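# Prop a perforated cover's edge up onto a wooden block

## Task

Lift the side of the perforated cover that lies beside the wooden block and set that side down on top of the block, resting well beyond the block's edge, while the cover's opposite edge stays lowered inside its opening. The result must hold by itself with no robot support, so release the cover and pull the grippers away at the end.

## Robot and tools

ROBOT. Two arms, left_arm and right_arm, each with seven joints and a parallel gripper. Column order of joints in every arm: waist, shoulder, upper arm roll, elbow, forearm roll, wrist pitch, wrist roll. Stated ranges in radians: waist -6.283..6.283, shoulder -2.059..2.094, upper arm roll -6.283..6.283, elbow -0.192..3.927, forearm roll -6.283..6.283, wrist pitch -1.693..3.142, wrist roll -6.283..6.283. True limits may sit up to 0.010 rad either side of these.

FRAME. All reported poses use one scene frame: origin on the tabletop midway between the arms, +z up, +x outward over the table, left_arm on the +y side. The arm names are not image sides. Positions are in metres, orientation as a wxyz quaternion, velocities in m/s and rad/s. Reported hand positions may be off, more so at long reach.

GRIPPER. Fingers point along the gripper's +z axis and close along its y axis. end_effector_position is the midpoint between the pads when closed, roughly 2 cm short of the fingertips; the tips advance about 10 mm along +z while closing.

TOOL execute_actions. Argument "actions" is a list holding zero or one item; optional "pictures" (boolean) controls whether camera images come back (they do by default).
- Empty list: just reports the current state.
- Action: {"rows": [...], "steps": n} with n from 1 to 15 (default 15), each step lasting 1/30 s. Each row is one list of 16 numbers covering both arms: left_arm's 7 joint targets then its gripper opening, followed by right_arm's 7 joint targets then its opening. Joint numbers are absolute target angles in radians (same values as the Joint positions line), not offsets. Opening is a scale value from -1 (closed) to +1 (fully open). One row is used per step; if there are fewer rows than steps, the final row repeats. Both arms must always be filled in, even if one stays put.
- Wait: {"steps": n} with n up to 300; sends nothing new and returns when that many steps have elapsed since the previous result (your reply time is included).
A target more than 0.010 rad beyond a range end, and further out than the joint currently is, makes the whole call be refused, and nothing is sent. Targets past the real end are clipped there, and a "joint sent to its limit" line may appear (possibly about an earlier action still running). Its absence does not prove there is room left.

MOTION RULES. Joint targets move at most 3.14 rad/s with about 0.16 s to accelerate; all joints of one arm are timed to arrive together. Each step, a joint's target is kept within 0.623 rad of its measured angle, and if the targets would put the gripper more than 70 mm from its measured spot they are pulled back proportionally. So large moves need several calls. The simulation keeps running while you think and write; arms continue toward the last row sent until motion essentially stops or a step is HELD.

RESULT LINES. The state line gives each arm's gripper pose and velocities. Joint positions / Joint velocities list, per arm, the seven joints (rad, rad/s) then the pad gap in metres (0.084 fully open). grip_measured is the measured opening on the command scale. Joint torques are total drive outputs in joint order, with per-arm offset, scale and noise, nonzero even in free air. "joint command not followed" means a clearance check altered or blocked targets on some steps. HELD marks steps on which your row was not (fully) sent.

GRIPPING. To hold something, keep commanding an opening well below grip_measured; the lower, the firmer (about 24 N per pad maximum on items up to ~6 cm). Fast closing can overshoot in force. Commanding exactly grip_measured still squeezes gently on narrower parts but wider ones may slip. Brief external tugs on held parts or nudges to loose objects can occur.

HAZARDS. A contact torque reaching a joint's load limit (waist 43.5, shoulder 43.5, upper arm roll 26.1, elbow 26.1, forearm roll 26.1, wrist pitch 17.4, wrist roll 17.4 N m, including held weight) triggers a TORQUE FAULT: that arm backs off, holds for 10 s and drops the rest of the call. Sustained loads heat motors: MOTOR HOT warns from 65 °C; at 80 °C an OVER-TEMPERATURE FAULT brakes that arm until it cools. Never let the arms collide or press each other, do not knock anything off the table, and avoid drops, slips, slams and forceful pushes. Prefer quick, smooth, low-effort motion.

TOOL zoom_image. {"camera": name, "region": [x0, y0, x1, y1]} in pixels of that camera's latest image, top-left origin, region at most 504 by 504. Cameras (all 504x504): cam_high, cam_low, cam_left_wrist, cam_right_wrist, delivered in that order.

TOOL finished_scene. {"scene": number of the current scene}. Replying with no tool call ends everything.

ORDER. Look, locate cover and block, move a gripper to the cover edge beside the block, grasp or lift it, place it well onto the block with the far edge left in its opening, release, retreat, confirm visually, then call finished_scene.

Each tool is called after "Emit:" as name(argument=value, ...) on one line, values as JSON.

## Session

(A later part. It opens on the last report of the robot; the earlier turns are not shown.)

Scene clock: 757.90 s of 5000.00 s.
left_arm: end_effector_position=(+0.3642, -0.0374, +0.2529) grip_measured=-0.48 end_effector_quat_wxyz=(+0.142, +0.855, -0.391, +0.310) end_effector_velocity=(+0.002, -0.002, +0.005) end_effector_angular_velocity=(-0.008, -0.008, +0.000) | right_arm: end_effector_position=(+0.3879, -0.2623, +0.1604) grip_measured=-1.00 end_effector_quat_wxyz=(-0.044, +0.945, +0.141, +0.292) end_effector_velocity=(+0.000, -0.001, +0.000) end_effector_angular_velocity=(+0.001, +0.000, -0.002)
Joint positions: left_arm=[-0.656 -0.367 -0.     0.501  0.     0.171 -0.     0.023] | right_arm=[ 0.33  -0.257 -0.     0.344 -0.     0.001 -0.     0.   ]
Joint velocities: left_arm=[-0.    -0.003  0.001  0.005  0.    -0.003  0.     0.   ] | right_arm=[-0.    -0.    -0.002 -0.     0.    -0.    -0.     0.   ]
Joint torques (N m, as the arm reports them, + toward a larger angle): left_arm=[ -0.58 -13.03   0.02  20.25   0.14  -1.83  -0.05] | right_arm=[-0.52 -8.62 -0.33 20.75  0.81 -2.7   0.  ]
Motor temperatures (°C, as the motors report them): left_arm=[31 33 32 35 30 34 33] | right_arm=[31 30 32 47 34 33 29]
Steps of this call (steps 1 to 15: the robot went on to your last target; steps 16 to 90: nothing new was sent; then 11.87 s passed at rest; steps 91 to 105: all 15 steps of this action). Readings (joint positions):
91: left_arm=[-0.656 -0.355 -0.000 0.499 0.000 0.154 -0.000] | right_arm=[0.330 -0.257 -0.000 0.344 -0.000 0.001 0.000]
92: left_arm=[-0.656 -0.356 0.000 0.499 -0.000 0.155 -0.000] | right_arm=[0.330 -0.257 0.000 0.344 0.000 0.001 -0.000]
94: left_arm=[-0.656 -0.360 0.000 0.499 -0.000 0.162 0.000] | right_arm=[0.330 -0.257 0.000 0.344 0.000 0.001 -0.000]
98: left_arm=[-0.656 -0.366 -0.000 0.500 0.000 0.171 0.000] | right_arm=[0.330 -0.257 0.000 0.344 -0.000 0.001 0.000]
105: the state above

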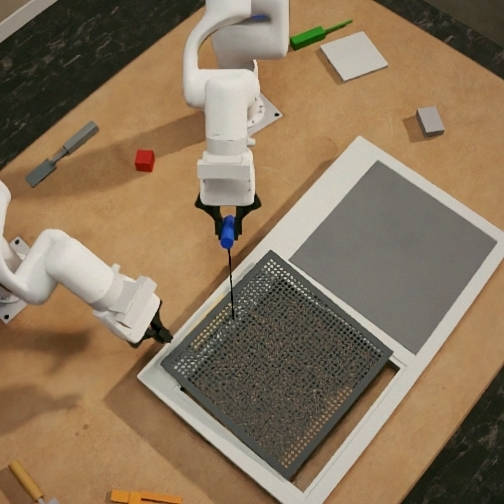

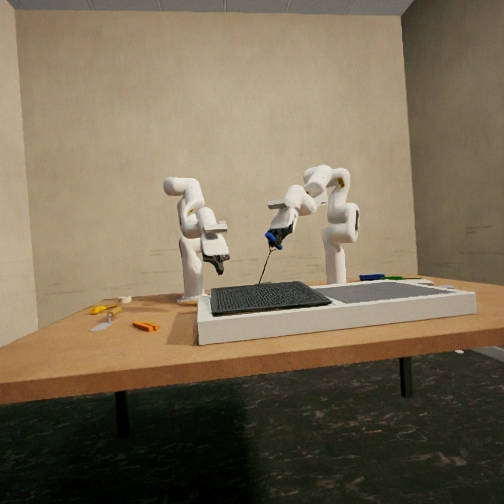

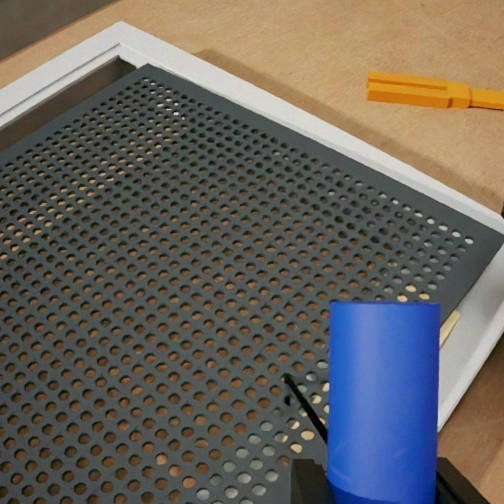

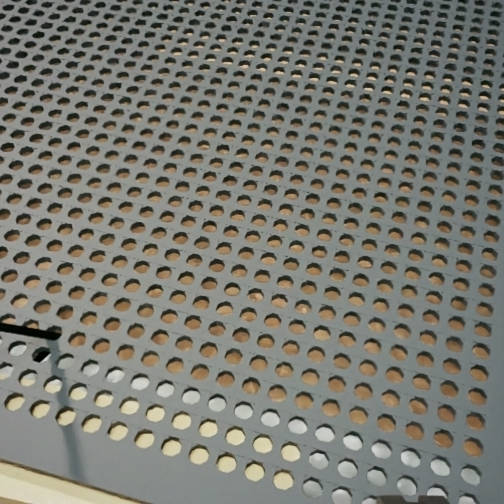

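Emit:
execute_actions(actions=[{"rows":[[-0.656,-0.3575,0,0.533,0,0.2105,0,-1,0.33,-0.2566,0,0.3443,0,0.001,0,-1],[-0.656,-0.346,0,0.564,0,0.25,0,-1,0.33,-0.2566,0,0.3443,0,0.001,0,-1],[-0.656,-0.333,0,0.5957,0,0.2887,0,-1,0.33,-0.2566,0,0.3443,0,0.001,0,-1],[-0.656,-0.319,0,0.6278,0,0.3268,0,-1,0.33,-0.2566,0,0.3443,0,0.001,0,-1],[-0.656,-0.304,0,0.6605,0,0.3645,0,-1,0.33,-0.2566,0,0.3443,0,0.001,0,-1],[-0.656,-0.288,0,0.6936,0,0.4016,0,-1,0.33,-0.2566,0,0.3443,0,0.001,0,-1],[-0.656,-0.271,0,0.7272,0,0.4382,0,-1,0.33,-0.2566,0,0.3443,0,0.001,0,-1],[-0.656,-0.2535,0,0.7615,0,0.475,0,-1,0.33,-0.2566,0,0.3443,0,0.001,0,-1],[-0.656,-0.235,0,0.796,0,0.511,0,-1,0.33,-0.2566,0,0.3443,0,0.001,0,-1],[-0.656,-0.2155,0,0.8316,0,0.5471,0,-1,0.33,-0.2566,0,0.3443,0,0.001,0,-1],[-0.656,-0.1955,0,0.8675,0,0.583,0,-1,0.33,-0.2566,0,0.3443,0,0.001,0,-1],[-0.656,-0.1745,0,0.9037,0,0.6182,0,-1,0.33,-0.2566,0,0.3443,0,0.001,0,-1],[-0.656,-0.153,0,0.941,0,0.654,0,-1,0.33,-0.2566,0,0.3443,0,0.001,0,-1],[-0.656,-0.1313,0,0.9785,0,0.6898,0,-1,0.33,-0.2566,0,0.3443,0,0.001,0,-1],[-0.656,-0.1087,0,1.0163,0,0.725,0,-1,0.33,-0.2566,0,0.3443,0,0.001,0,-1]],"steps":15}], pictures=false)

Emit:
execute_actions(actions=[{"steps":12}])

Emit:
zoom_image(camera="cam_right_wrist", region=[0,250,180,400])

Scene clock: 787.13 s of 5000.00 s.
left_arm: end_effector_position=(+0.3917, -0.0691, +0.2786) grip_measured=-0.48 end_effector_quat_wxyz=(+0.098, +0.884, -0.404, +0.214) end_effector_velocity=(+0.075, -0.087, +0.050) end_effector_angular_velocity=(+0.452, +0.390, +0.000) | right_arm: end_effector_position=(+0.3879, -0.2623, +0.1604) grip_measured=-1.00 end_effector_quat_wxyz=(-0.044, +0.945, +0.141, +0.292) end_effector_velocity=(-0.000, -0.000, -0.000) end_effector_angular_velocity=(-0.000, +0.001, +0.000)
Joint positions: left_arm=[-0.656 -0.187 -0.     0.881 -0.     0.593 -0.     0.023] | right_arm=[ 0.33  -0.257 -0.     0.344  0.     0.001 -0.     0.   ]
Joint velocities: left_arm=[-0.     0.614  0.001  1.079  0.001  1.063 -0.    -0.   ] | right_arm=[-0.    -0.001  0.     0.    -0.     0.001  0.     0.   ]
Joint torques (N m, as the arm reports them, + toward a larger angle): left_arm=[ -0.93 -16.1    0.56  21.15   0.23  -2.25  -0.23] | right_arm=[-0.6  -8.62 -0.24 20.71  0.66 -2.64  0.07]
Motor temperatures (°C, as the motors report them): left_arm=[31 33 32 37 30 34 33] | right_arm=[31 30 32 47 34 33 29]
Steps of this call (steps 1 to 15: the robot went on to your last target; steps 16 to 90: nothing new was sent; then 25.73 s passed at rest; steps 91 to 105: all 15 steps of this action). Readings (joint positions):
91: left_arm=[-0.656 -0.368 -0.000 0.503 -0.000 0.170 -0.000] | right_arm=[0.330 -0.257 -0.000 0.344 0.000 0.001 0.000]
92: left_arm=[-0.656 -0.366 -0.000 0.506 -0.000 0.177 -0.000] | right_arm=[0.330 -0.257 -0.000 0.344 0.000 0.001 -0.000]
94: left_arm=[-0.656 -0.357 -0.000 0.534 -0.000 0.214 -0.000] | right_arm=[0.330 -0.257 -0.000 0.344 -0.000 0.001 0.000]
98: left_arm=[-0.656 -0.312 -0.000 0.642 -0.000 0.341 -0.000] | right_arm=[0.330 -0.257 -0.000 0.344 -0.000 0.001 -0.000]
105: the state above

Scene clock: 787.53 s of 5000.00 s.
left_arm: end_effector_position=(+0.4005, -0.0793, +0.2840) grip_measured=-0.48 end_effector_quat_wxyz=(+0.083, +0.891, -0.408, +0.181) end_effector_velocity=(+0.001, -0.001, +0.001) end_effector_angular_velocity=(+0.000, -0.000, -0.000) | right_arm: end_effector_position=(+0.3879, -0.2623, +0.1604) grip_measured=-1.00 end_effector_quat_wxyz=(-0.044, +0.945, +0.141, +0.292) end_effector_velocity=(-0.000, +0.000, -0.001) end_effector_angular_velocity=(-0.000, +0.002, +0.001)
Joint positions: left_arm=[-0.656 -0.109 -0.     1.015  0.     0.724  0.     0.023] | right_arm=[ 0.33  -0.257  0.     0.344 -0.     0.001  0.     0.   ]
Joint velocities: left_arm=[ 0.     0.003 -0.     0.007  0.     0.005  0.     0.   ] | right_arm=[ 0.     0.001  0.001 -0.     0.001  0.    -0.     0.   ]
Joint torques (N m, as the arm reports them, + toward a larger angle): left_arm=[ -0.76 -17.95   0.16  20.7    0.28  -1.96  -0.31] | right_arm=[-0.54 -8.73 -0.28 20.73  0.76 -2.71  0.07]
Motor temperatures (°C, as the motors report them): left_arm=[31 33 32 37 30 34 33] | right_arm=[31 30 32 47 34 33 29]
Steps of this call (steps 1 to 12: the robot went on to your last target). Readings (joint positions):
1: left_arm=[-0.656 -0.167 0.000 0.917 -0.000 0.629 -0.000] | right_arm=[0.330 -0.257 0.000 0.344 0.000 0.001 0.000]
2: left_arm=[-0.656 -0.147 0.000 0.951 -0.000 0.661 -0.000] | right_arm=[0.330 -0.257 0.000 0.344 0.000 0.001 -0.000]
4: left_arm=[-0.656 -0.120 0.000 0.997 -0.000 0.703 0.000] | right_arm=[0.330 -0.257 -0.000 0.344 -0.000 0.001 -0.000]
8: left_arm=[-0.656 -0.110 0.000 1.013 -0.000 0.723 0.000] | right_arm=[0.330 -0.257 -0.000 0.344 -0.000 0.001 -0.000]
12: the state above

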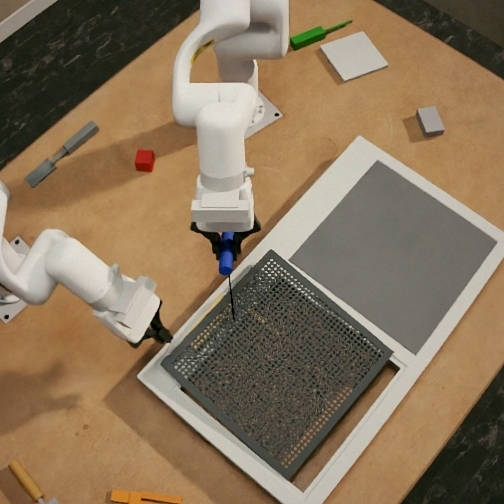

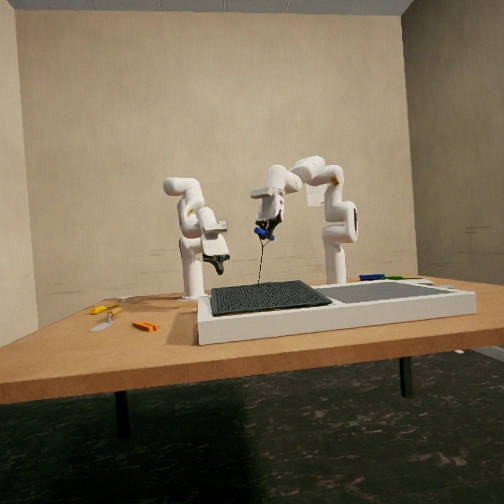

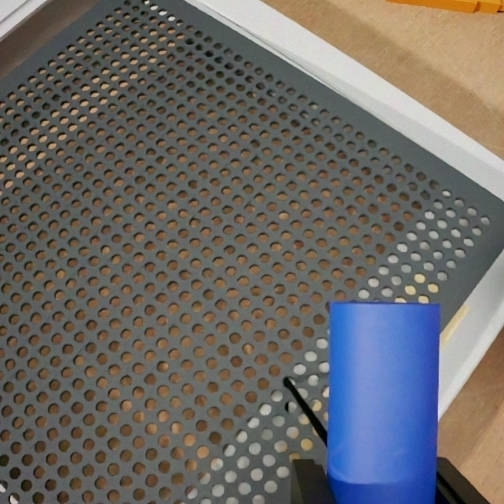

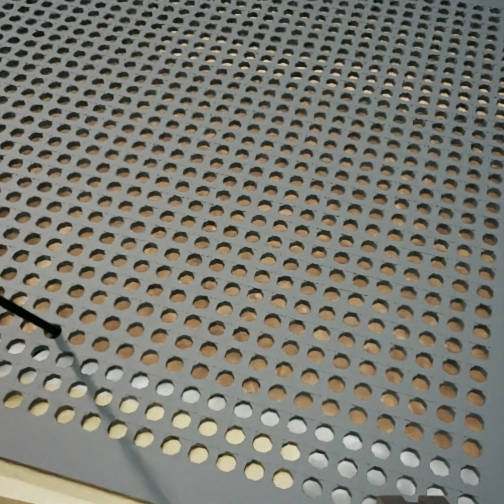

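Region (0, 250, 180, 400) of cam_right_wrist's 504x504 image, scaled by 2.800, with more detail than that image has.

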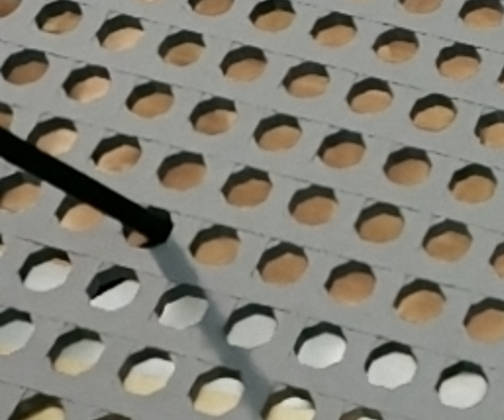

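Emit:
execute_actions(actions=[{"rows":[[-0.656,-0.111,0,1.0175,0,0.7285,0,-1,0.38,-0.2566,0,0.3443,0,0.001,0,-1],[-0.656,-0.1135,0,1.0187,0,0.7322,0,-1,0.38,-0.2566,0,0.3443,0,0.001,0,-1],[-0.656,-0.1159,0,1.0198,0,0.7357,0,-1,0.38,-0.2566,0,0.3443,0,0.001,0,-1]],"steps":15}])

Emit:
zoom_image(camera="cam_right_wrist", region=[40,250,220,400])

Scene clock: 809.67 s of 5000.00 s.
left_arm: end_effector_position=(+0.3998, -0.0784, +0.2873) grip_measured=-0.48 end_effector_quat_wxyz=(+0.082, +0.891, -0.408, +0.180) end_effector_velocity=(+0.000, +0.000, +0.000) end_effector_angular_velocity=(-0.000, -0.000, +0.001) | right_arm: end_effector_position=(+0.3811, -0.2417, +0.1604) grip_measured=-1.00 end_effector_quat_wxyz=(-0.051, +0.941, +0.164, +0.291) end_effector_velocity=(-0.000, +0.001, +0.001) end_effector_angular_velocity=(-0.000, -0.002, +0.003)
Joint positions: left_arm=[-0.656 -0.115  0.     1.019  0.     0.736  0.     0.023] | right_arm=[ 0.38  -0.257 -0.     0.344  0.     0.001  0.     0.   ]
Joint velocities: left_arm=[ 0.001 -0.001 -0.     0.    -0.     0.     0.    -0.   ] | right_arm=[ 0.002 -0.001  0.     0.    -0.001 -0.001 -0.     0.   ]
Joint torques (N m, as the arm reports them, + toward a larger angle): left_arm=[ -0.07 -20.03  -0.13  22.95  -0.05  -2.32  -0.56] | right_arm=[-0.6  -8.6  -0.22 20.74  0.77 -2.72  0.06]
Motor temperatures (°C, as the motors report them): left_arm=[31 33 32 38 30 34 33] | right_arm=[31 30 32 47 34 33 29]
Steps of this call (steps 1 to 30: the robot went on to your last target; steps 31 to 90: nothing new was sent; then 18.63 s passed at rest; steps 91 to 105: all 15 steps of this action). Readings (joint positions):
91: left_arm=[-0.656 -0.109 -0.000 1.016 0.000 0.725 0.000] | right_arm=[0.330 -0.257 -0.000 0.344 0.000 0.001 0.000]
92: left_arm=[-0.656 -0.109 0.000 1.016 -0.000 0.726 0.000] | right_arm=[0.335 -0.257 -0.001 0.344 0.000 0.001 0.000]
94: left_arm=[-0.656 -0.112 -0.000 1.018 -0.000 0.730 0.000] | right_arm=[0.361 -0.257 -0.001 0.344 0.000 0.001 0.000]
98: left_arm=[-0.656 -0.115 0.000 1.019 0.000 0.735 -0.000] | right_arm=[0.379 -0.257 0.001 0.344 -0.000 0.001 -0.000]
105: the state above

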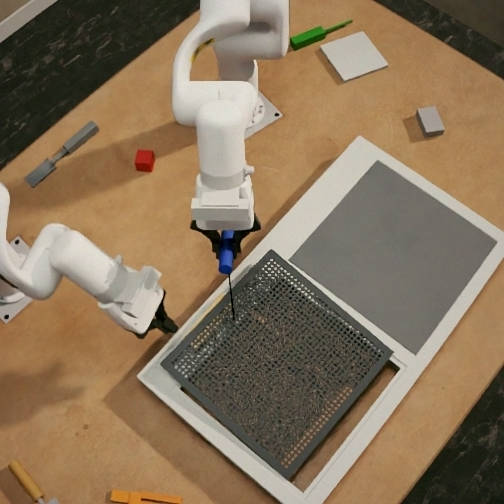

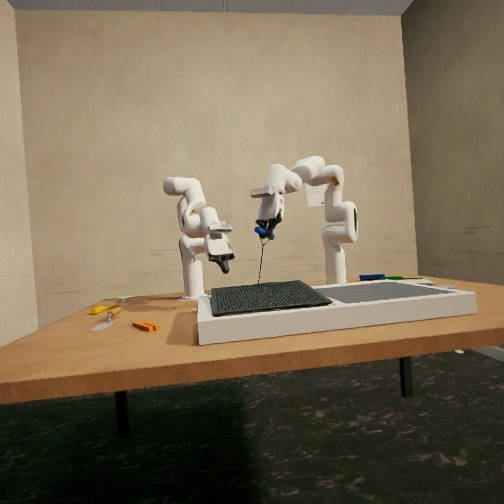

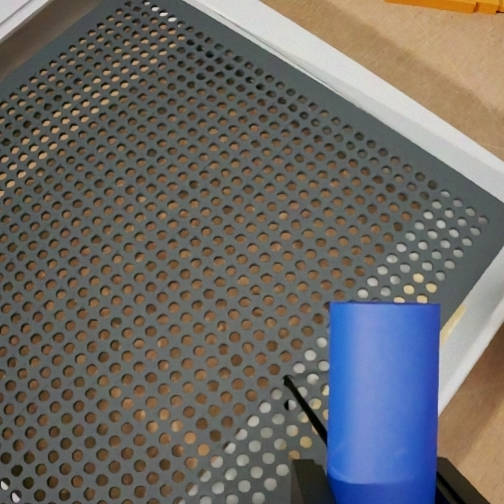

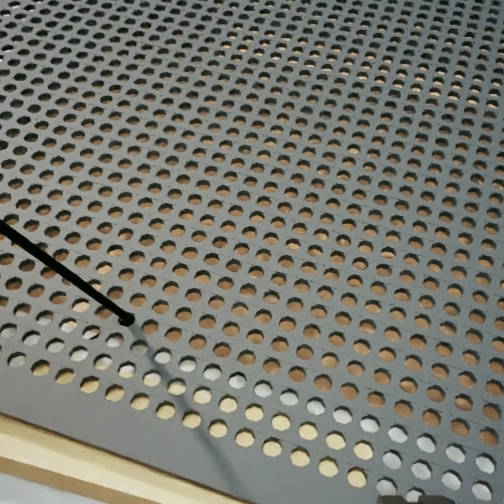

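Region (40, 250, 220, 400) of cam_right_wrist's 504x504 image, scaled by 2.800, with more detail than that image has.

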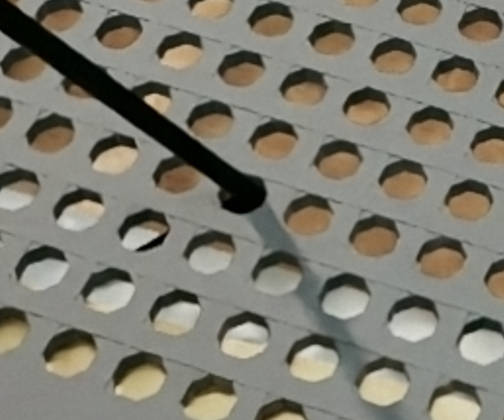

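Emit:
execute_actions(actions=[{"rows":[[-0.656,-0.117,0,1.023,0,0.74,0,-1,0.38,-0.2566,0,0.3443,0,0.001,0,-1],[-0.656,-0.1185,0,1.027,0,0.7455,0,-1,0.38,-0.2566,0,0.3443,0,0.001,0,-1],[-0.656,-0.1197,0,1.0304,0,0.7501,0,-1,0.38,-0.2566,0,0.3443,0,0.001,0,-1],[-0.656,-0.1197,0,1.0304,0,0.7501,0,-1,0.38,-0.2566,0,0.3443,0,0.001,0,-1],[-0.656,-0.1154,0,1.035,0,0.7504,0,-1,0.38,-0.2566,0,0.3443,0,0.001,0,-1],[-0.656,-0.1111,0,1.0396,0,0.7507,0,-1,0.38,-0.2566,0,0.3443,0,0.001,0,-1],[-0.656,-0.1068,0,1.0442,0,0.751,0,-1,0.38,-0.2566,0,0.3443,0,0.001,0,-1],[-0.656,-0.1025,0,1.0488,0,0.7513,0,-1,0.38,-0.2566,0,0.3443,0,0.001,0,-1],[-0.656,-0.0982,0,1.0534,0,0.7516,0,-1,0.38,-0.2566,0,0.3443,0,0.001,0,-1],[-0.656,-0.0939,0,1.058,0,0.7519,0,-1,0.38,-0.2566,0,0.3443,0,0.001,0,-1],[-0.656,-0.0896,0,1.0626,0,0.7522,0,-1,0.38,-0.2566,0,0.3443,0,0.001,0,-1],[-0.656,-0.0853,0,1.0672,0,0.7525,0,-1,0.38,-0.2566,0,0.3443,0,0.001,0,-1],[-0.656,-0.081,0,1.0718,0,0.7528,0,-1,0.38,-0.2566,0,0.3443,0,0.001,0,-1],[-0.656,-0.0767,0,1.0764,0,0.7531,0,-1,0.38,-0.2566,0,0.3443,0,0.001,0,-1]],"steps":15}], pictures=false)

Emit:
execute_actions(actions=[{"steps":12}])

Scene clock: 836.87 s of 5000.00 s.
left_arm: end_effector_position=(+0.4069, -0.0865, +0.2941) grip_measured=-0.48 end_effector_quat_wxyz=(+0.083, +0.891, -0.408, +0.182) end_effector_velocity=(+0.022, -0.023, -0.013) end_effector_angular_velocity=(+0.019, +0.017, +0.003) | right_arm: end_effector_position=(+0.3810, -0.2415, +0.1604) grip_measured=-1.00 end_effector_quat_wxyz=(-0.051, +0.941, +0.164, +0.291) end_effector_velocity=(-0.000, +0.000, -0.000) end_effector_angular_velocity=(+0.000, +0.001, +0.001)
Joint positions: left_arm=[-0.656 -0.086  0.     1.068  0.     0.752  0.     0.023] | right_arm=[ 0.38  -0.257  0.     0.344 -0.     0.001  0.     0.   ]
Joint velocities: left_arm=[ 0.002  0.13   0.001  0.115  0.     0.011  0.    -0.   ] | right_arm=[ 0.001 -0.001 -0.    -0.     0.001  0.001  0.     0.   ]
Joint torques (N m, as the arm reports them, + toward a larger angle): left_arm=[ -1.1  -20.21   0.38  21.53  -0.08  -1.93  -0.21] | right_arm=[-0.78 -8.41 -0.26 20.74  0.71 -2.71  0.06]
Motor temperatures (°C, as the motors report them): left_arm=[31 33 32 39 30 34 33] | right_arm=[31 30 32 47 34 33 29]
Steps of this call (steps 1 to 15: the robot went on to your last target; steps 16 to 90: nothing new was sent; then 23.70 s passed at rest; steps 91 to 105: all 15 steps of this action). Readings (joint positions):
91: left_arm=[-0.656 -0.116 -0.000 1.020 -0.000 0.736 -0.000] | right_arm=[0.380 -0.257 0.000 0.344 0.000 0.001 0.000]
92: left_arm=[-0.656 -0.116 0.000 1.020 0.000 0.737 0.000] | right_arm=[0.380 -0.257 0.000 0.344 0.000 0.001 0.000]
94: left_arm=[-0.656 -0.117 0.000 1.023 0.000 0.743 0.000] | right_arm=[0.380 -0.257 0.000 0.344 0.000 0.001 -0.000]
98: left_arm=[-0.656 -0.115 0.000 1.039 0.000 0.749 -0.000] | right_arm=[0.380 -0.257 0.000 0.344 -0.000 0.001 0.000]
105: the state above

Scene clock: 837.27 s of 5000.00 s.
left_arm: end_effector_position=(+0.4083, -0.0883, +0.2932) grip_measured=-0.48 end_effector_quat_wxyz=(+0.083, +0.891, -0.408, +0.181) end_effector_velocity=(-0.001, -0.001, -0.002) end_effector_angular_velocity=(+0.002, +0.002, -0.002) | right_arm: end_effector_position=(+0.3810, -0.2415, +0.1604) grip_measured=-1.00 end_effector_quat_wxyz=(-0.051, +0.941, +0.164, +0.291) end_effector_velocity=(+0.000, +0.000, +0.001) end_effector_angular_velocity=(+0.000, -0.002, +0.001)
Joint positions: left_arm=[-0.656 -0.077  0.     1.076  0.     0.753  0.     0.023] | right_arm=[ 0.38  -0.257 -0.     0.344  0.     0.001  0.     0.   ]
Joint velocities: left_arm=[-0.002  0.002 -0.    -0.001 -0.     0.001  0.    -0.   ] | right_arm=[-0.    -0.001  0.001  0.    -0.001 -0.     0.     0.   ]
Joint torques (N m, as the arm reports them, + toward a larger angle): left_arm=[ -0.66 -18.94  -0.14  20.94  -0.12  -2.17  -0.3 ] | right_arm=[-0.57 -8.75 -0.28 20.69  0.81 -2.77  0.03]
Motor temperatures (°C, as the motors report them): left_arm=[31 33 32 39 30 34 33] | right_arm=[31 30 32 47 34 33 29]
Steps of this call (steps 1 to 12: the robot went on to your last target). Readings (joint positions):
1: left_arm=[-0.656 -0.082 0.000 1.072 0.000 0.752 0.000] | right_arm=[0.380 -0.257 -0.000 0.344 -0.000 0.001 -0.000]
2: left_arm=[-0.656 -0.080 0.000 1.074 0.000 0.752 0.000] | right_arm=[0.380 -0.257 -0.000 0.344 -0.000 0.001 0.000]
4: left_arm=[-0.656 -0.078 0.000 1.076 0.000 0.753 0.000] | right_arm=[0.380 -0.257 -0.000 0.344 -0.000 0.001 0.000]
8: left_arm=[-0.656 -0.077 0.000 1.077 0.000 0.753 0.000] | right_arm=[0.380 -0.257 -0.000 0.344 0.000 0.001 -0.000]
12: the state above

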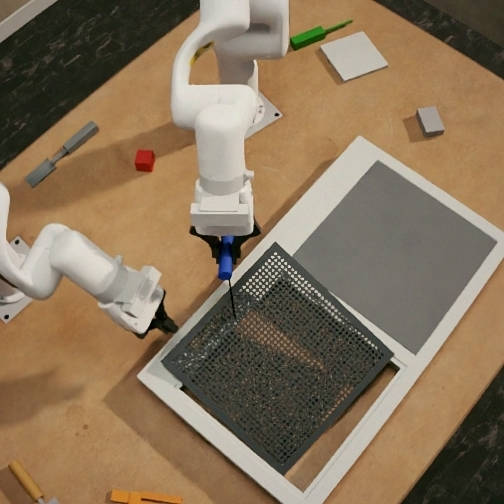

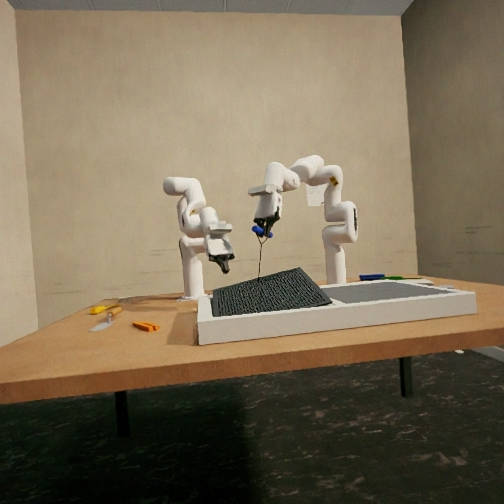

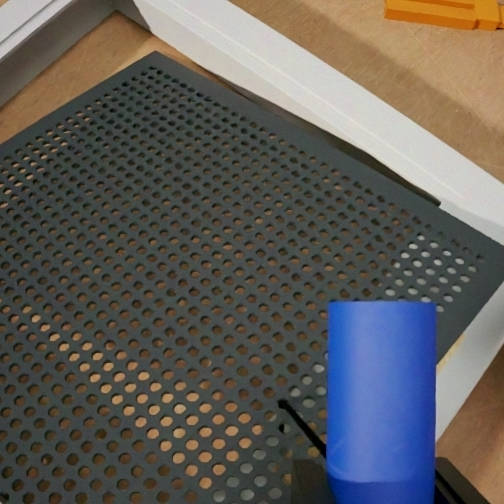

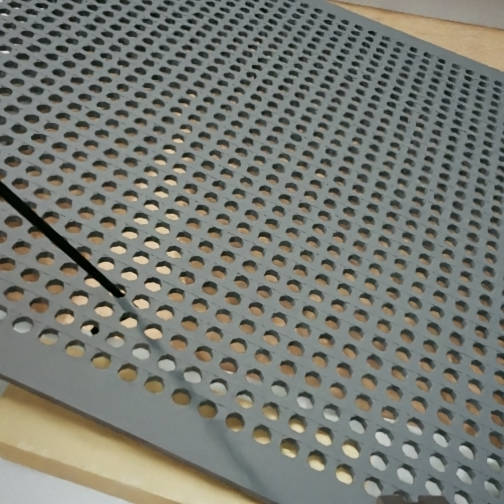

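Emit:
execute_actions(actions=[{"rows":[[-0.656,-0.0791,0,1.0776,0,0.7567,0,-1,0.38,-0.2566,0,0.3443,0,0.001,0,-1],[-0.656,-0.0815,0,1.0788,0,0.7603,0,-1,0.38,-0.2566,0,0.3443,0,0.001,0,-1],[-0.656,-0.0839,0,1.08,0,0.7639,0,-1,0.38,-0.2566,0,0.3443,0,0.001,0,-1],[-0.656,-0.0863,0,1.0812,0,0.7675,0,-1,0.38,-0.2566,0,0.3443,0,0.001,0,-1],[-0.656,-0.0887,0,1.0824,0,0.7711,0,-1,0.38,-0.2566,0,0.3443,0,0.001,0,-1],[-0.656,-0.0911,0,1.0836,0,0.7747,0,-1,0.38,-0.2566,0,0.3443,0,0.001,0,-1]],"steps":15}])

Emit:
zoom_image(camera="cam_right_wrist", region=[40,230,220,380])

Emit:
zoom_image(camera="cam_high", region=[240,230,450,500])

Scene clock: 876.90 s of 5000.00 s.
left_arm: end_effector_position=(+0.4064, -0.0861, +0.3008) grip_measured=-0.48 end_effector_quat_wxyz=(+0.083, +0.891, -0.408, +0.181) end_effector_velocity=(-0.000, +0.000, -0.001) end_effector_angular_velocity=(+0.002, +0.002, -0.000) | right_arm: end_effector_position=(+0.3810, -0.2415, +0.1604) grip_measured=-1.00 end_effector_quat_wxyz=(-0.051, +0.941, +0.164, +0.291) end_effector_velocity=(+0.000, -0.000, +0.000) end_effector_angular_velocity=(+0.000, -0.001, +0.000)
Joint positions: left_arm=[-0.656 -0.091 -0.     1.083 -0.     0.775 -0.     0.023] | right_arm=[ 0.38  -0.257 -0.     0.344  0.     0.001 -0.     0.   ]
Joint velocities: left_arm=[-0.     0.001  0.    -0.001  0.     0.001 -0.    -0.   ] | right_arm=[-0.    -0.    -0.    -0.    -0.001 -0.001 -0.     0.   ]
Joint torques (N m, as the arm reports them, + toward a larger angle): left_arm=[ -1.31 -19.2    0.19  20.8    0.12  -1.94  -0.35] | right_arm=[-0.35 -8.88 -0.23 20.81  0.63 -2.81  0.04]
Motor temperatures (°C, as the motors report them): left_arm=[31 33 32 38 30 34 33] | right_arm=[31 30 32 47 34 33 29]
Steps of this call (steps 1 to 15: the robot went on to your last target; steps 16 to 90: nothing new was sent; then 36.13 s passed at rest; steps 91 to 105: all 15 steps of this action). Readings (joint positions):
91: left_arm=[-0.656 -0.077 -0.000 1.076 0.000 0.753 -0.000] | right_arm=[0.380 -0.257 -0.000 0.344 -0.000 0.001 0.000]
92: left_arm=[-0.656 -0.077 0.000 1.077 -0.000 0.754 0.000] | right_arm=[0.380 -0.257 0.000 0.344 -0.000 0.001 0.000]
94: left_arm=[-0.656 -0.080 -0.000 1.078 -0.000 0.758 -0.000] | right_arm=[0.380 -0.257 -0.000 0.344 -0.000 0.001 0.000]
98: left_arm=[-0.656 -0.089 -0.000 1.083 -0.000 0.770 -0.000] | right_arm=[0.380 -0.257 0.000 0.344 0.000 0.001 0.000]
105: the state above

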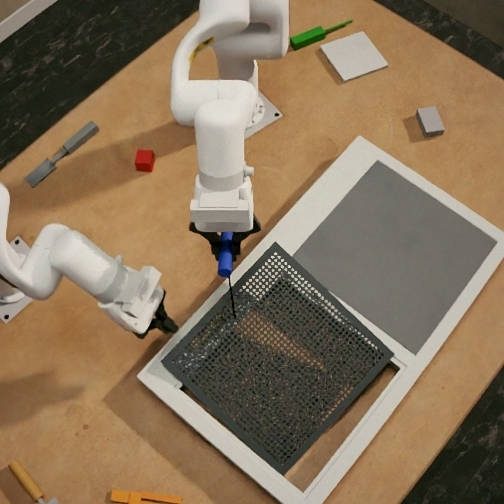

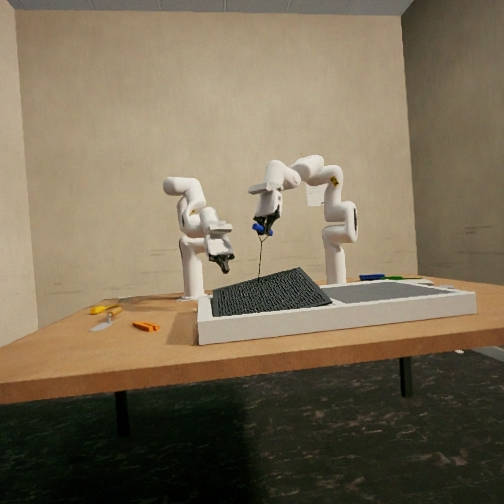

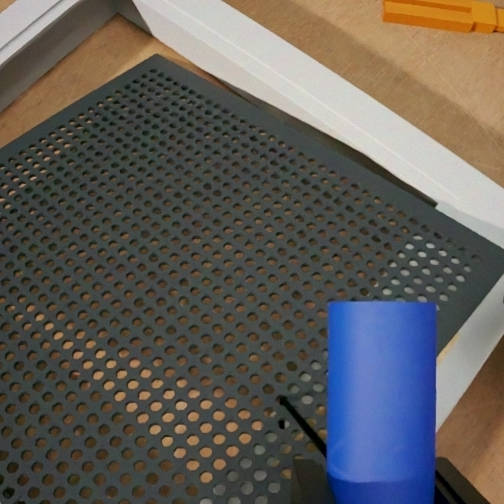

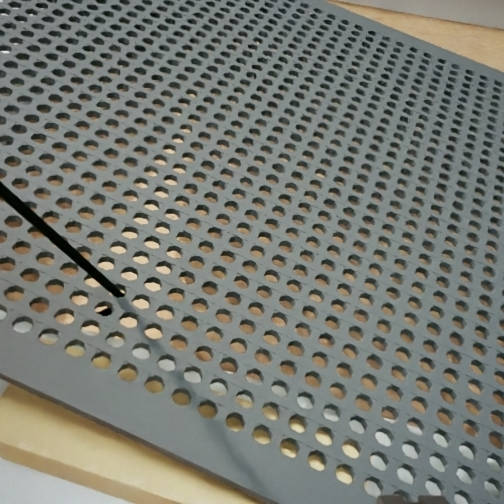

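Region (40, 230, 220, 380) of cam_right_wrist's 504x504 image, scaled by 2.800, with more detail than that image has.

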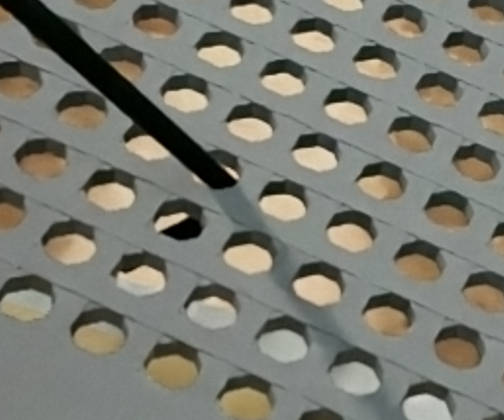

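Region (240, 230, 450, 500) of cam_high's 504x504 image, scaled by 1.867, with more detail than that image has.

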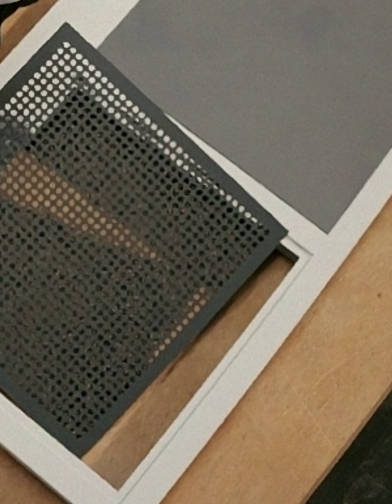

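Emit:
execute_actions(actions=[{"rows":[[-0.655,-0.0927,0,1.0859,0,0.7786,0,-1,0.38,-0.2566,0,0.3443,0,0.001,0,-1],[-0.654,-0.0943,0,1.0882,0,0.7825,0,-1,0.38,-0.2566,0,0.3443,0,0.001,0,-1],[-0.654,-0.0958,0,1.0904,0,0.7862,0,-1,0.38,-0.2566,0,0.3443,0,0.001,0,-1]],"steps":15}])

Emit:
zoom_image(camera="cam_right_wrist", region=[40,230,220,380])

Scene clock: 888.47 s of 5000.00 s.
left_arm: end_effector_position=(+0.4067, -0.0849, +0.3049) grip_measured=-0.48 end_effector_quat_wxyz=(+0.082, +0.892, -0.407, +0.181) end_effector_velocity=(-0.000, -0.000, +0.000) end_effector_angular_velocity=(-0.001, -0.000, -0.000) | right_arm: end_effector_position=(+0.3810, -0.2415, +0.1604) grip_measured=-1.00 end_effector_quat_wxyz=(-0.051, +0.941, +0.164, +0.291) end_effector_velocity=(+0.000, -0.000, +0.000) end_effector_angular_velocity=(+0.001, -0.001, -0.001)
Joint positions: left_arm=[-0.654 -0.096 -0.     1.09  -0.     0.786 -0.     0.023] | right_arm=[ 0.38  -0.257  0.     0.344 -0.     0.001 -0.     0.   ]
Joint velocities: left_arm=[-0.     0.    -0.     0.    -0.    -0.001 -0.    -0.   ] | right_arm=[-0.001 -0.    -0.     0.     0.    -0.001  0.     0.   ]
Joint torques (N m, as the arm reports them, + toward a larger angle): left_arm=[ -1.2  -18.39   0.07  21.17   0.4   -1.85  -0.13] | right_arm=[-0.64 -8.57 -0.23 20.78  0.79 -2.67  0.03]
Motor temperatures (°C, as the motors report them): left_arm=[31 33 32 38 30 34 33] | right_arm=[31 30 32 47 34 33 29]
Steps of this call (steps 1 to 15: the robot went on to your last target; steps 16 to 90: nothing new was sent; then 8.07 s passed at rest; steps 91 to 105: all 15 steps of this action). Readings (joint positions):
91: left_arm=[-0.656 -0.091 -0.000 1.084 -0.000 0.775 0.000] | right_arm=[0.380 -0.257 -0.000 0.344 0.000 0.001 0.000]
92: left_arm=[-0.656 -0.091 -0.000 1.084 -0.000 0.776 0.000] | right_arm=[0.380 -0.257 0.000 0.344 -0.000 0.001 0.000]
94: left_arm=[-0.655 -0.093 -0.000 1.086 -0.000 0.780 -0.000] | right_arm=[0.380 -0.257 -0.000 0.344 0.000 0.001 -0.000]
98: left_arm=[-0.654 -0.096 0.000 1.090 -0.000 0.785 -0.000] | right_arm=[0.380 -0.257 0.000 0.344 -0.000 0.001 0.000]
105: the state above

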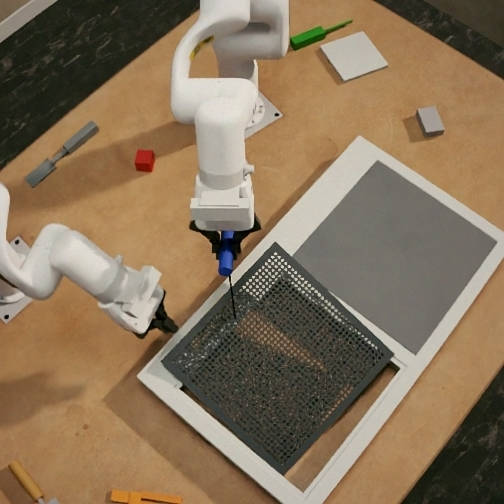

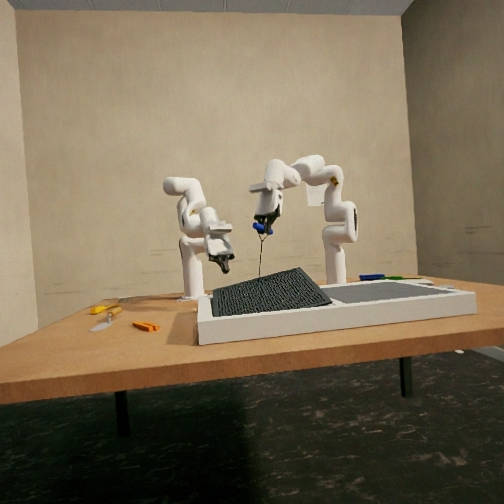

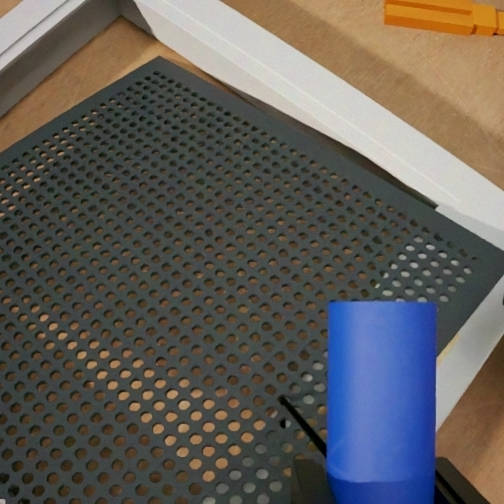

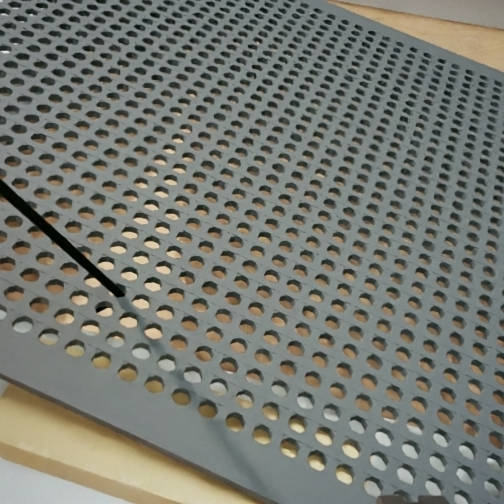

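Region (40, 230, 220, 380) of cam_right_wrist's 504x504 image, scaled by 2.800, with more detail than that image has.

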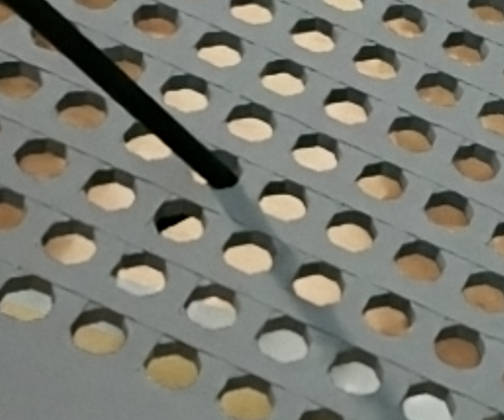

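Emit:
execute_actions(actions=[{"rows":[[-0.653,-0.0985,0,1.092,0,0.7905,0,-1,0.38,-0.2566,0,0.3443,0,0.001,0,-1],[-0.653,-0.101,0,1.0935,0,0.7945,0,-1,0.38,-0.2566,0,0.3443,0,0.001,0,-1],[-0.653,-0.101,0,1.0935,0,0.7945,0,-1,0.38,-0.2566,0,0.3443,0,0.001,0,-1],[-0.653,-0.1198,0,1.0641,0,0.7689,0,-1,0.38,-0.2566,0,0.3443,0,0.001,0,-1],[-0.653,-0.1382,0,1.0351,0,0.7433,0,-1,0.38,-0.2566,0,0.3443,0,0.001,0,-1],[-0.653,-0.1563,0,1.0064,0,0.7177,0,-1,0.38,-0.2566,0,0.3443,0,0.001,0,-1],[-0.653,-0.1739,0,0.978,0,0.6919,0,-1,0.38,-0.2566,0,0.3443,0,0.001,0,-1],[-0.653,-0.1912,0,0.95,0,0.6662,0,-1,0.38,-0.2566,0,0.3443,0,0.001,0,-1],[-0.653,-0.2081,0,0.9223,0,0.6404,0,-1,0.38,-0.2566,0,0.3443,0,0.001,0,-1],[-0.653,-0.2246,0,0.8949,0,0.6145,0,-1,0.38,-0.2566,0,0.3443,0,0.001,0,-1],[-0.653,-0.2407,0,0.8679,0,0.5886,0,-1,0.38,-0.2566,0,0.3443,0,0.001,0,-1],[-0.653,-0.2565,0,0.8412,0,0.5627,0,-1,0.38,-0.2566,0,0.3443,0,0.001,0,-1],[-0.653,-0.2719,0,0.8148,0,0.5367,0,-1,0.38,-0.2566,0,0.3443,0,0.001,0,-1]],"steps":15}], pictures=false)

Emit:
execute_actions(actions=[{"steps":10}])

Emit:
zoom_image(camera="cam_right_wrist", region=[40,230,220,380])

Scene clock: 914.53 s of 5000.00 s.
left_arm: end_effector_position=(+0.3893, -0.0638, +0.2985) grip_measured=-0.48 end_effector_quat_wxyz=(+0.107, +0.879, -0.401, +0.235) end_effector_velocity=(-0.050, +0.059, -0.026) end_effector_angular_velocity=(-0.268, -0.233, +0.002) | right_arm: end_effector_position=(+0.3810, -0.2415, +0.1604) grip_measured=-1.00 end_effector_quat_wxyz=(-0.051, +0.941, +0.164, +0.291) end_effector_velocity=(+0.000, +0.000, +0.000) end_effector_angular_velocity=(+0.000, -0.000, -0.000)
Joint positions: left_arm=[-0.653 -0.247  0.     0.855  0.     0.579  0.     0.023] | right_arm=[ 0.38  -0.257 -0.     0.344  0.     0.001  0.     0.   ]
Joint velocities: left_arm=[ 0.001 -0.404  0.001 -0.657  0.    -0.608 -0.    -0.   ] | right_arm=[ 0.001 -0.    -0.001 -0.     0.     0.     0.     0.   ]
Joint torques (N m, as the arm reports them, + toward a larger angle): left_arm=[ -1.45 -14.74   0.15  27.14   0.01  -2.41  -0.16] | right_arm=[-0.79 -8.79 -0.15 20.77  0.74 -2.8  -0.02]
Motor temperatures (°C, as the motors report them): left_arm=[31 33 32 38 30 34 33] | right_arm=[31 30 32 47 34 33 29]
Steps of this call (steps 1 to 15: the robot went on to your last target; steps 16 to 90: nothing new was sent; then 22.57 s passed at rest; steps 91 to 105: all 15 steps of this action). Readings (joint positions):
91: left_arm=[-0.654 -0.096 -0.000 1.090 -0.000 0.786 0.000] | right_arm=[0.380 -0.257 -0.000 0.344 0.000 0.001 0.000]
92: left_arm=[-0.654 -0.096 -0.000 1.091 -0.000 0.787 0.000] | right_arm=[0.380 -0.257 -0.000 0.344 -0.000 0.001 0.000]
94: left_arm=[-0.653 -0.099 -0.000 1.092 0.000 0.791 0.000] | right_arm=[0.380 -0.257 -0.000 0.344 -0.000 0.001 0.000]
98: left_arm=[-0.653 -0.134 0.000 1.037 0.000 0.745 0.000] | right_arm=[0.380 -0.257 0.000 0.344 -0.000 0.001 -0.000]
105: the state above

Scene clock: 914.87 s of 5000.00 s.
left_arm: end_effector_position=(+0.3866, -0.0607, +0.2973) grip_measured=-0.48 end_effector_quat_wxyz=(+0.112, +0.876, -0.399, +0.246) end_effector_velocity=(+0.000, +0.000, +0.000) end_effector_angular_velocity=(-0.003, -0.003, +0.001) | right_arm: end_effector_position=(+0.3810, -0.2415, +0.1604) grip_measured=-1.00 end_effector_quat_wxyz=(-0.051, +0.941, +0.164, +0.291) end_effector_velocity=(-0.000, +0.000, +0.000) end_effector_angular_velocity=(-0.000, +0.000, +0.001)
Joint positions: left_arm=[-0.653 -0.271  0.     0.815  0.     0.537  0.     0.023] | right_arm=[ 0.38  -0.257  0.     0.344 -0.     0.001 -0.     0.   ]
Joint velocities: left_arm=[ 0.001 -0.003 -0.001 -0.004 -0.    -0.005  0.    -0.   ] | right_arm=[ 0. -0. -0. -0. -0.  0. -0.  0.]
Joint torques (N m, as the arm reports them, + toward a larger angle): left_arm=[ -0.8  -18.78  -0.06  25.27  -0.18  -2.63  -0.19] | right_arm=[-0.76 -8.58 -0.32 20.64  0.89 -2.73  0.03]
Motor temperatures (°C, as the motors report them): left_arm=[31 33 32 38 30 34 33] | right_arm=[31 30 32 47 34 33 29]
Steps of this call (steps 1 to 10: the robot went on to your last target). Readings (joint positions):
1: left_arm=[-0.653 -0.258 0.000 0.837 0.000 0.562 0.000] | right_arm=[0.380 -0.257 0.000 0.344 -0.000 0.001 0.000]
2: left_arm=[-0.653 -0.265 0.000 0.826 0.000 0.551 0.000] | right_arm=[0.380 -0.257 -0.000 0.344 0.000 0.001 -0.000]
4: left_arm=[-0.653 -0.269 0.000 0.818 0.000 0.542 0.000] | right_arm=[0.380 -0.257 0.000 0.344 0.000 0.001 -0.000]
8: left_arm=[-0.653 -0.271 0.000 0.815 0.000 0.538 0.000] | right_arm=[0.380 -0.257 0.000 0.344 -0.000 0.001 0.000]
10: the state above

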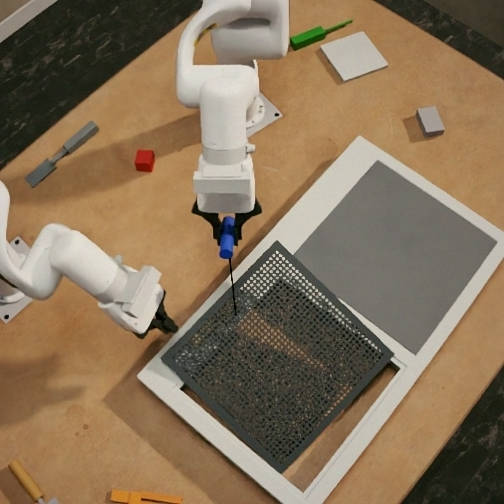

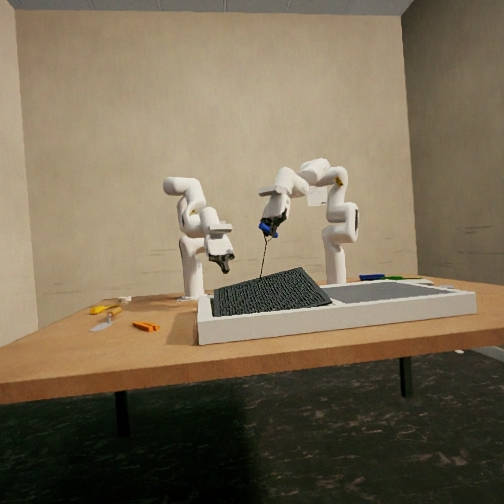

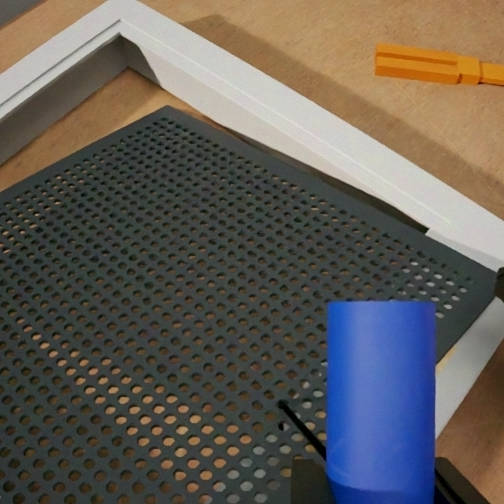

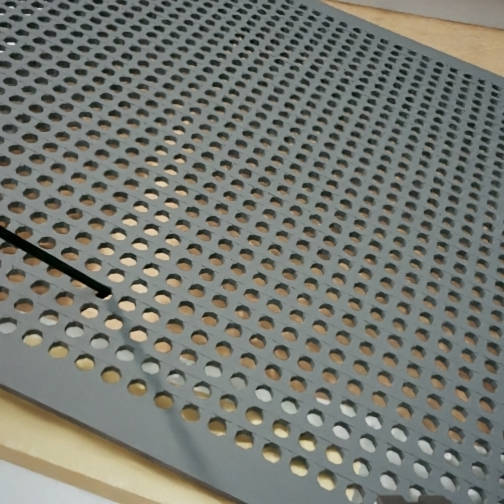

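Region (40, 230, 220, 380) of cam_right_wrist's 504x504 image, scaled by 2.800, with more detail than that image has.

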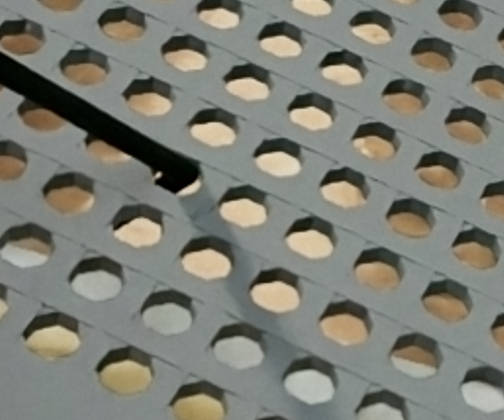

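Emit:
execute_actions(actions=[{"rows":[[-0.653,-0.285,0,0.79,0,0.5107,0,-1,0.38,-0.2566,0,0.3443,0,0.001,0,-1],[-0.653,-0.298,0,0.7655,0,0.4849,0,-1,0.38,-0.2566,0,0.3443,0,0.001,0,-1],[-0.653,-0.311,0,0.741,0,0.4591,0,-1,0.38,-0.2566,0,0.3443,0,0.001,0,-1],[-0.653,-0.3235,0,0.7167,0,0.4331,0,-1,0.38,-0.2566,0,0.3443,0,0.001,0,-1],[-0.653,-0.336,0,0.6926,0,0.4072,0,-1,0.38,-0.2566,0,0.3443,0,0.001,0,-1],[-0.653,-0.348,0,0.6687,0,0.381,0,-1,0.38,-0.2566,0,0.3443,0,0.001,0,-1],[-0.653,-0.3593,0,0.6449,0,0.3542,0,-1,0.38,-0.2566,0,0.3443,0,0.001,0,-1]],"steps":15}])

Emit:
zoom_image(camera="cam_right_wrist", region=[40,230,220,380])

Scene clock: 934.00 s of 5000.00 s.
left_arm: end_effector_position=(+0.3751, -0.0477, +0.2884) grip_measured=-0.48 end_effector_quat_wxyz=(+0.133, +0.862, -0.393, +0.291) end_effector_velocity=(+0.001, +0.001, -0.001) end_effector_angular_velocity=(-0.009, -0.008, +0.002) | right_arm: end_effector_position=(+0.3810, -0.2415, +0.1604) grip_measured=-1.00 end_effector_quat_wxyz=(-0.051, +0.941, +0.164, +0.291) end_effector_velocity=(+0.000, +0.000, +0.001) end_effector_angular_velocity=(+0.000, -0.002, +0.001)
Joint positions: left_arm=[-0.653 -0.36  -0.     0.647 -0.     0.355 -0.     0.023] | right_arm=[ 0.38  -0.257 -0.     0.344 -0.     0.001  0.     0.   ]
Joint velocities: left_arm=[ 0.001 -0.001  0.001 -0.011  0.    -0.021 -0.     0.   ] | right_arm=[-0.    -0.001  0.001  0.    -0.    -0.    -0.     0.   ]
Joint torques (N m, as the arm reports them, + toward a larger angle): left_arm=[ -0.38 -12.81   0.37  21.84   0.24  -2.57  -0.12] | right_arm=[-0.68 -8.58 -0.33 20.67  0.79 -2.7   0.07]
Motor temperatures (°C, as the motors report them): left_arm=[31 33 32 39 30 34 33] | right_arm=[31 30 32 47 34 33 29]
Steps of this call (steps 1 to 30: the robot went on to your last target; steps 31 to 90: nothing new was sent; then 15.63 s passed at rest; steps 91 to 105: all 15 steps of this action). Readings (joint positions):
91: left_arm=[-0.653 -0.272 -0.000 0.815 0.000 0.536 0.000] | right_arm=[0.380 -0.257 -0.000 0.344 -0.000 0.001 -0.000]
92: left_arm=[-0.653 -0.274 0.000 0.811 -0.000 0.531 0.000] | right_arm=[0.380 -0.257 0.000 0.344 0.000 0.001 -0.000]
94: left_arm=[-0.653 -0.287 0.000 0.786 -0.000 0.505 -0.000] | right_arm=[0.380 -0.257 0.000 0.344 -0.000 0.001 0.000]
98: left_arm=[-0.653 -0.332 -0.000 0.703 -0.000 0.416 -0.000] | right_arm=[0.380 -0.257 0.000 0.344 -0.000 0.001 -0.000]
105: the state above

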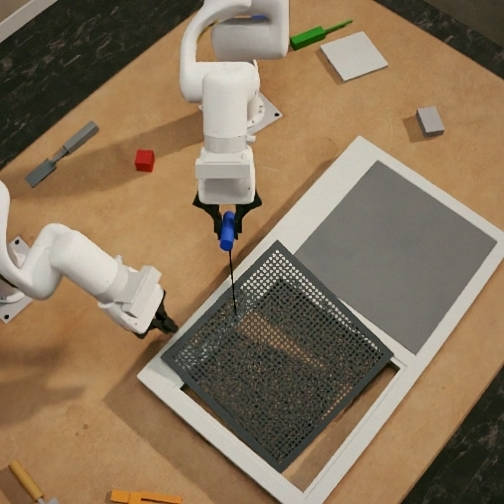

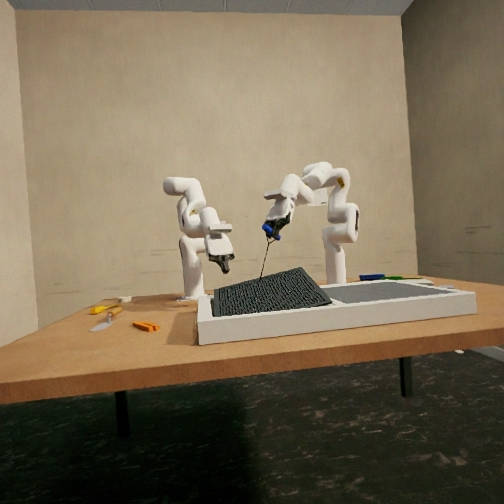

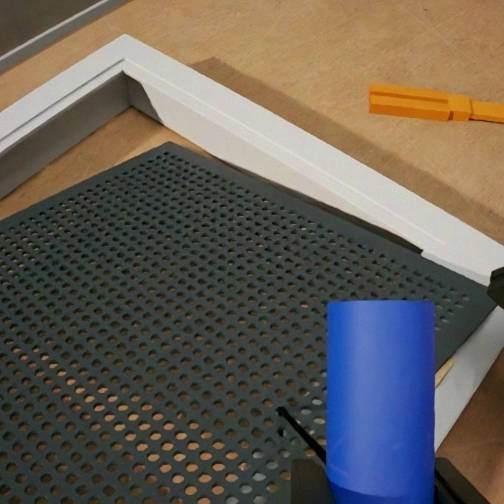

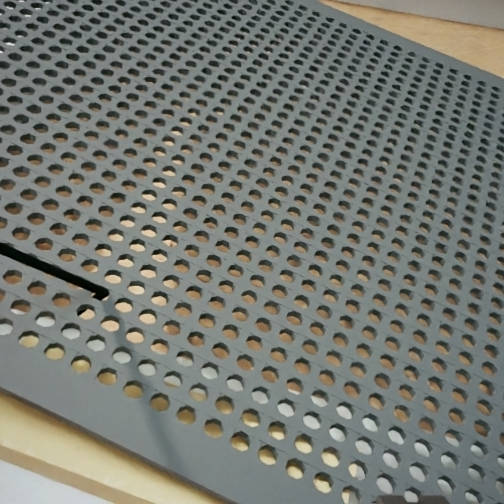

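Region (40, 230, 220, 380) of cam_right_wrist's 504x504 image, scaled by 2.800, with more detail than that image has.

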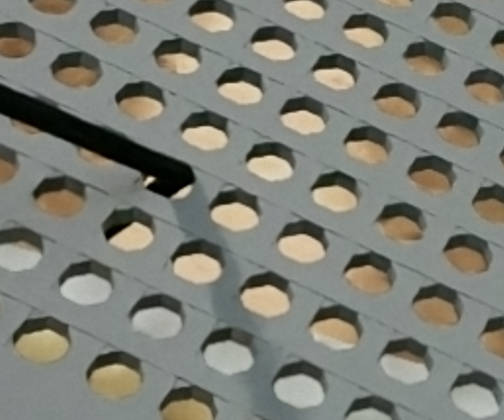

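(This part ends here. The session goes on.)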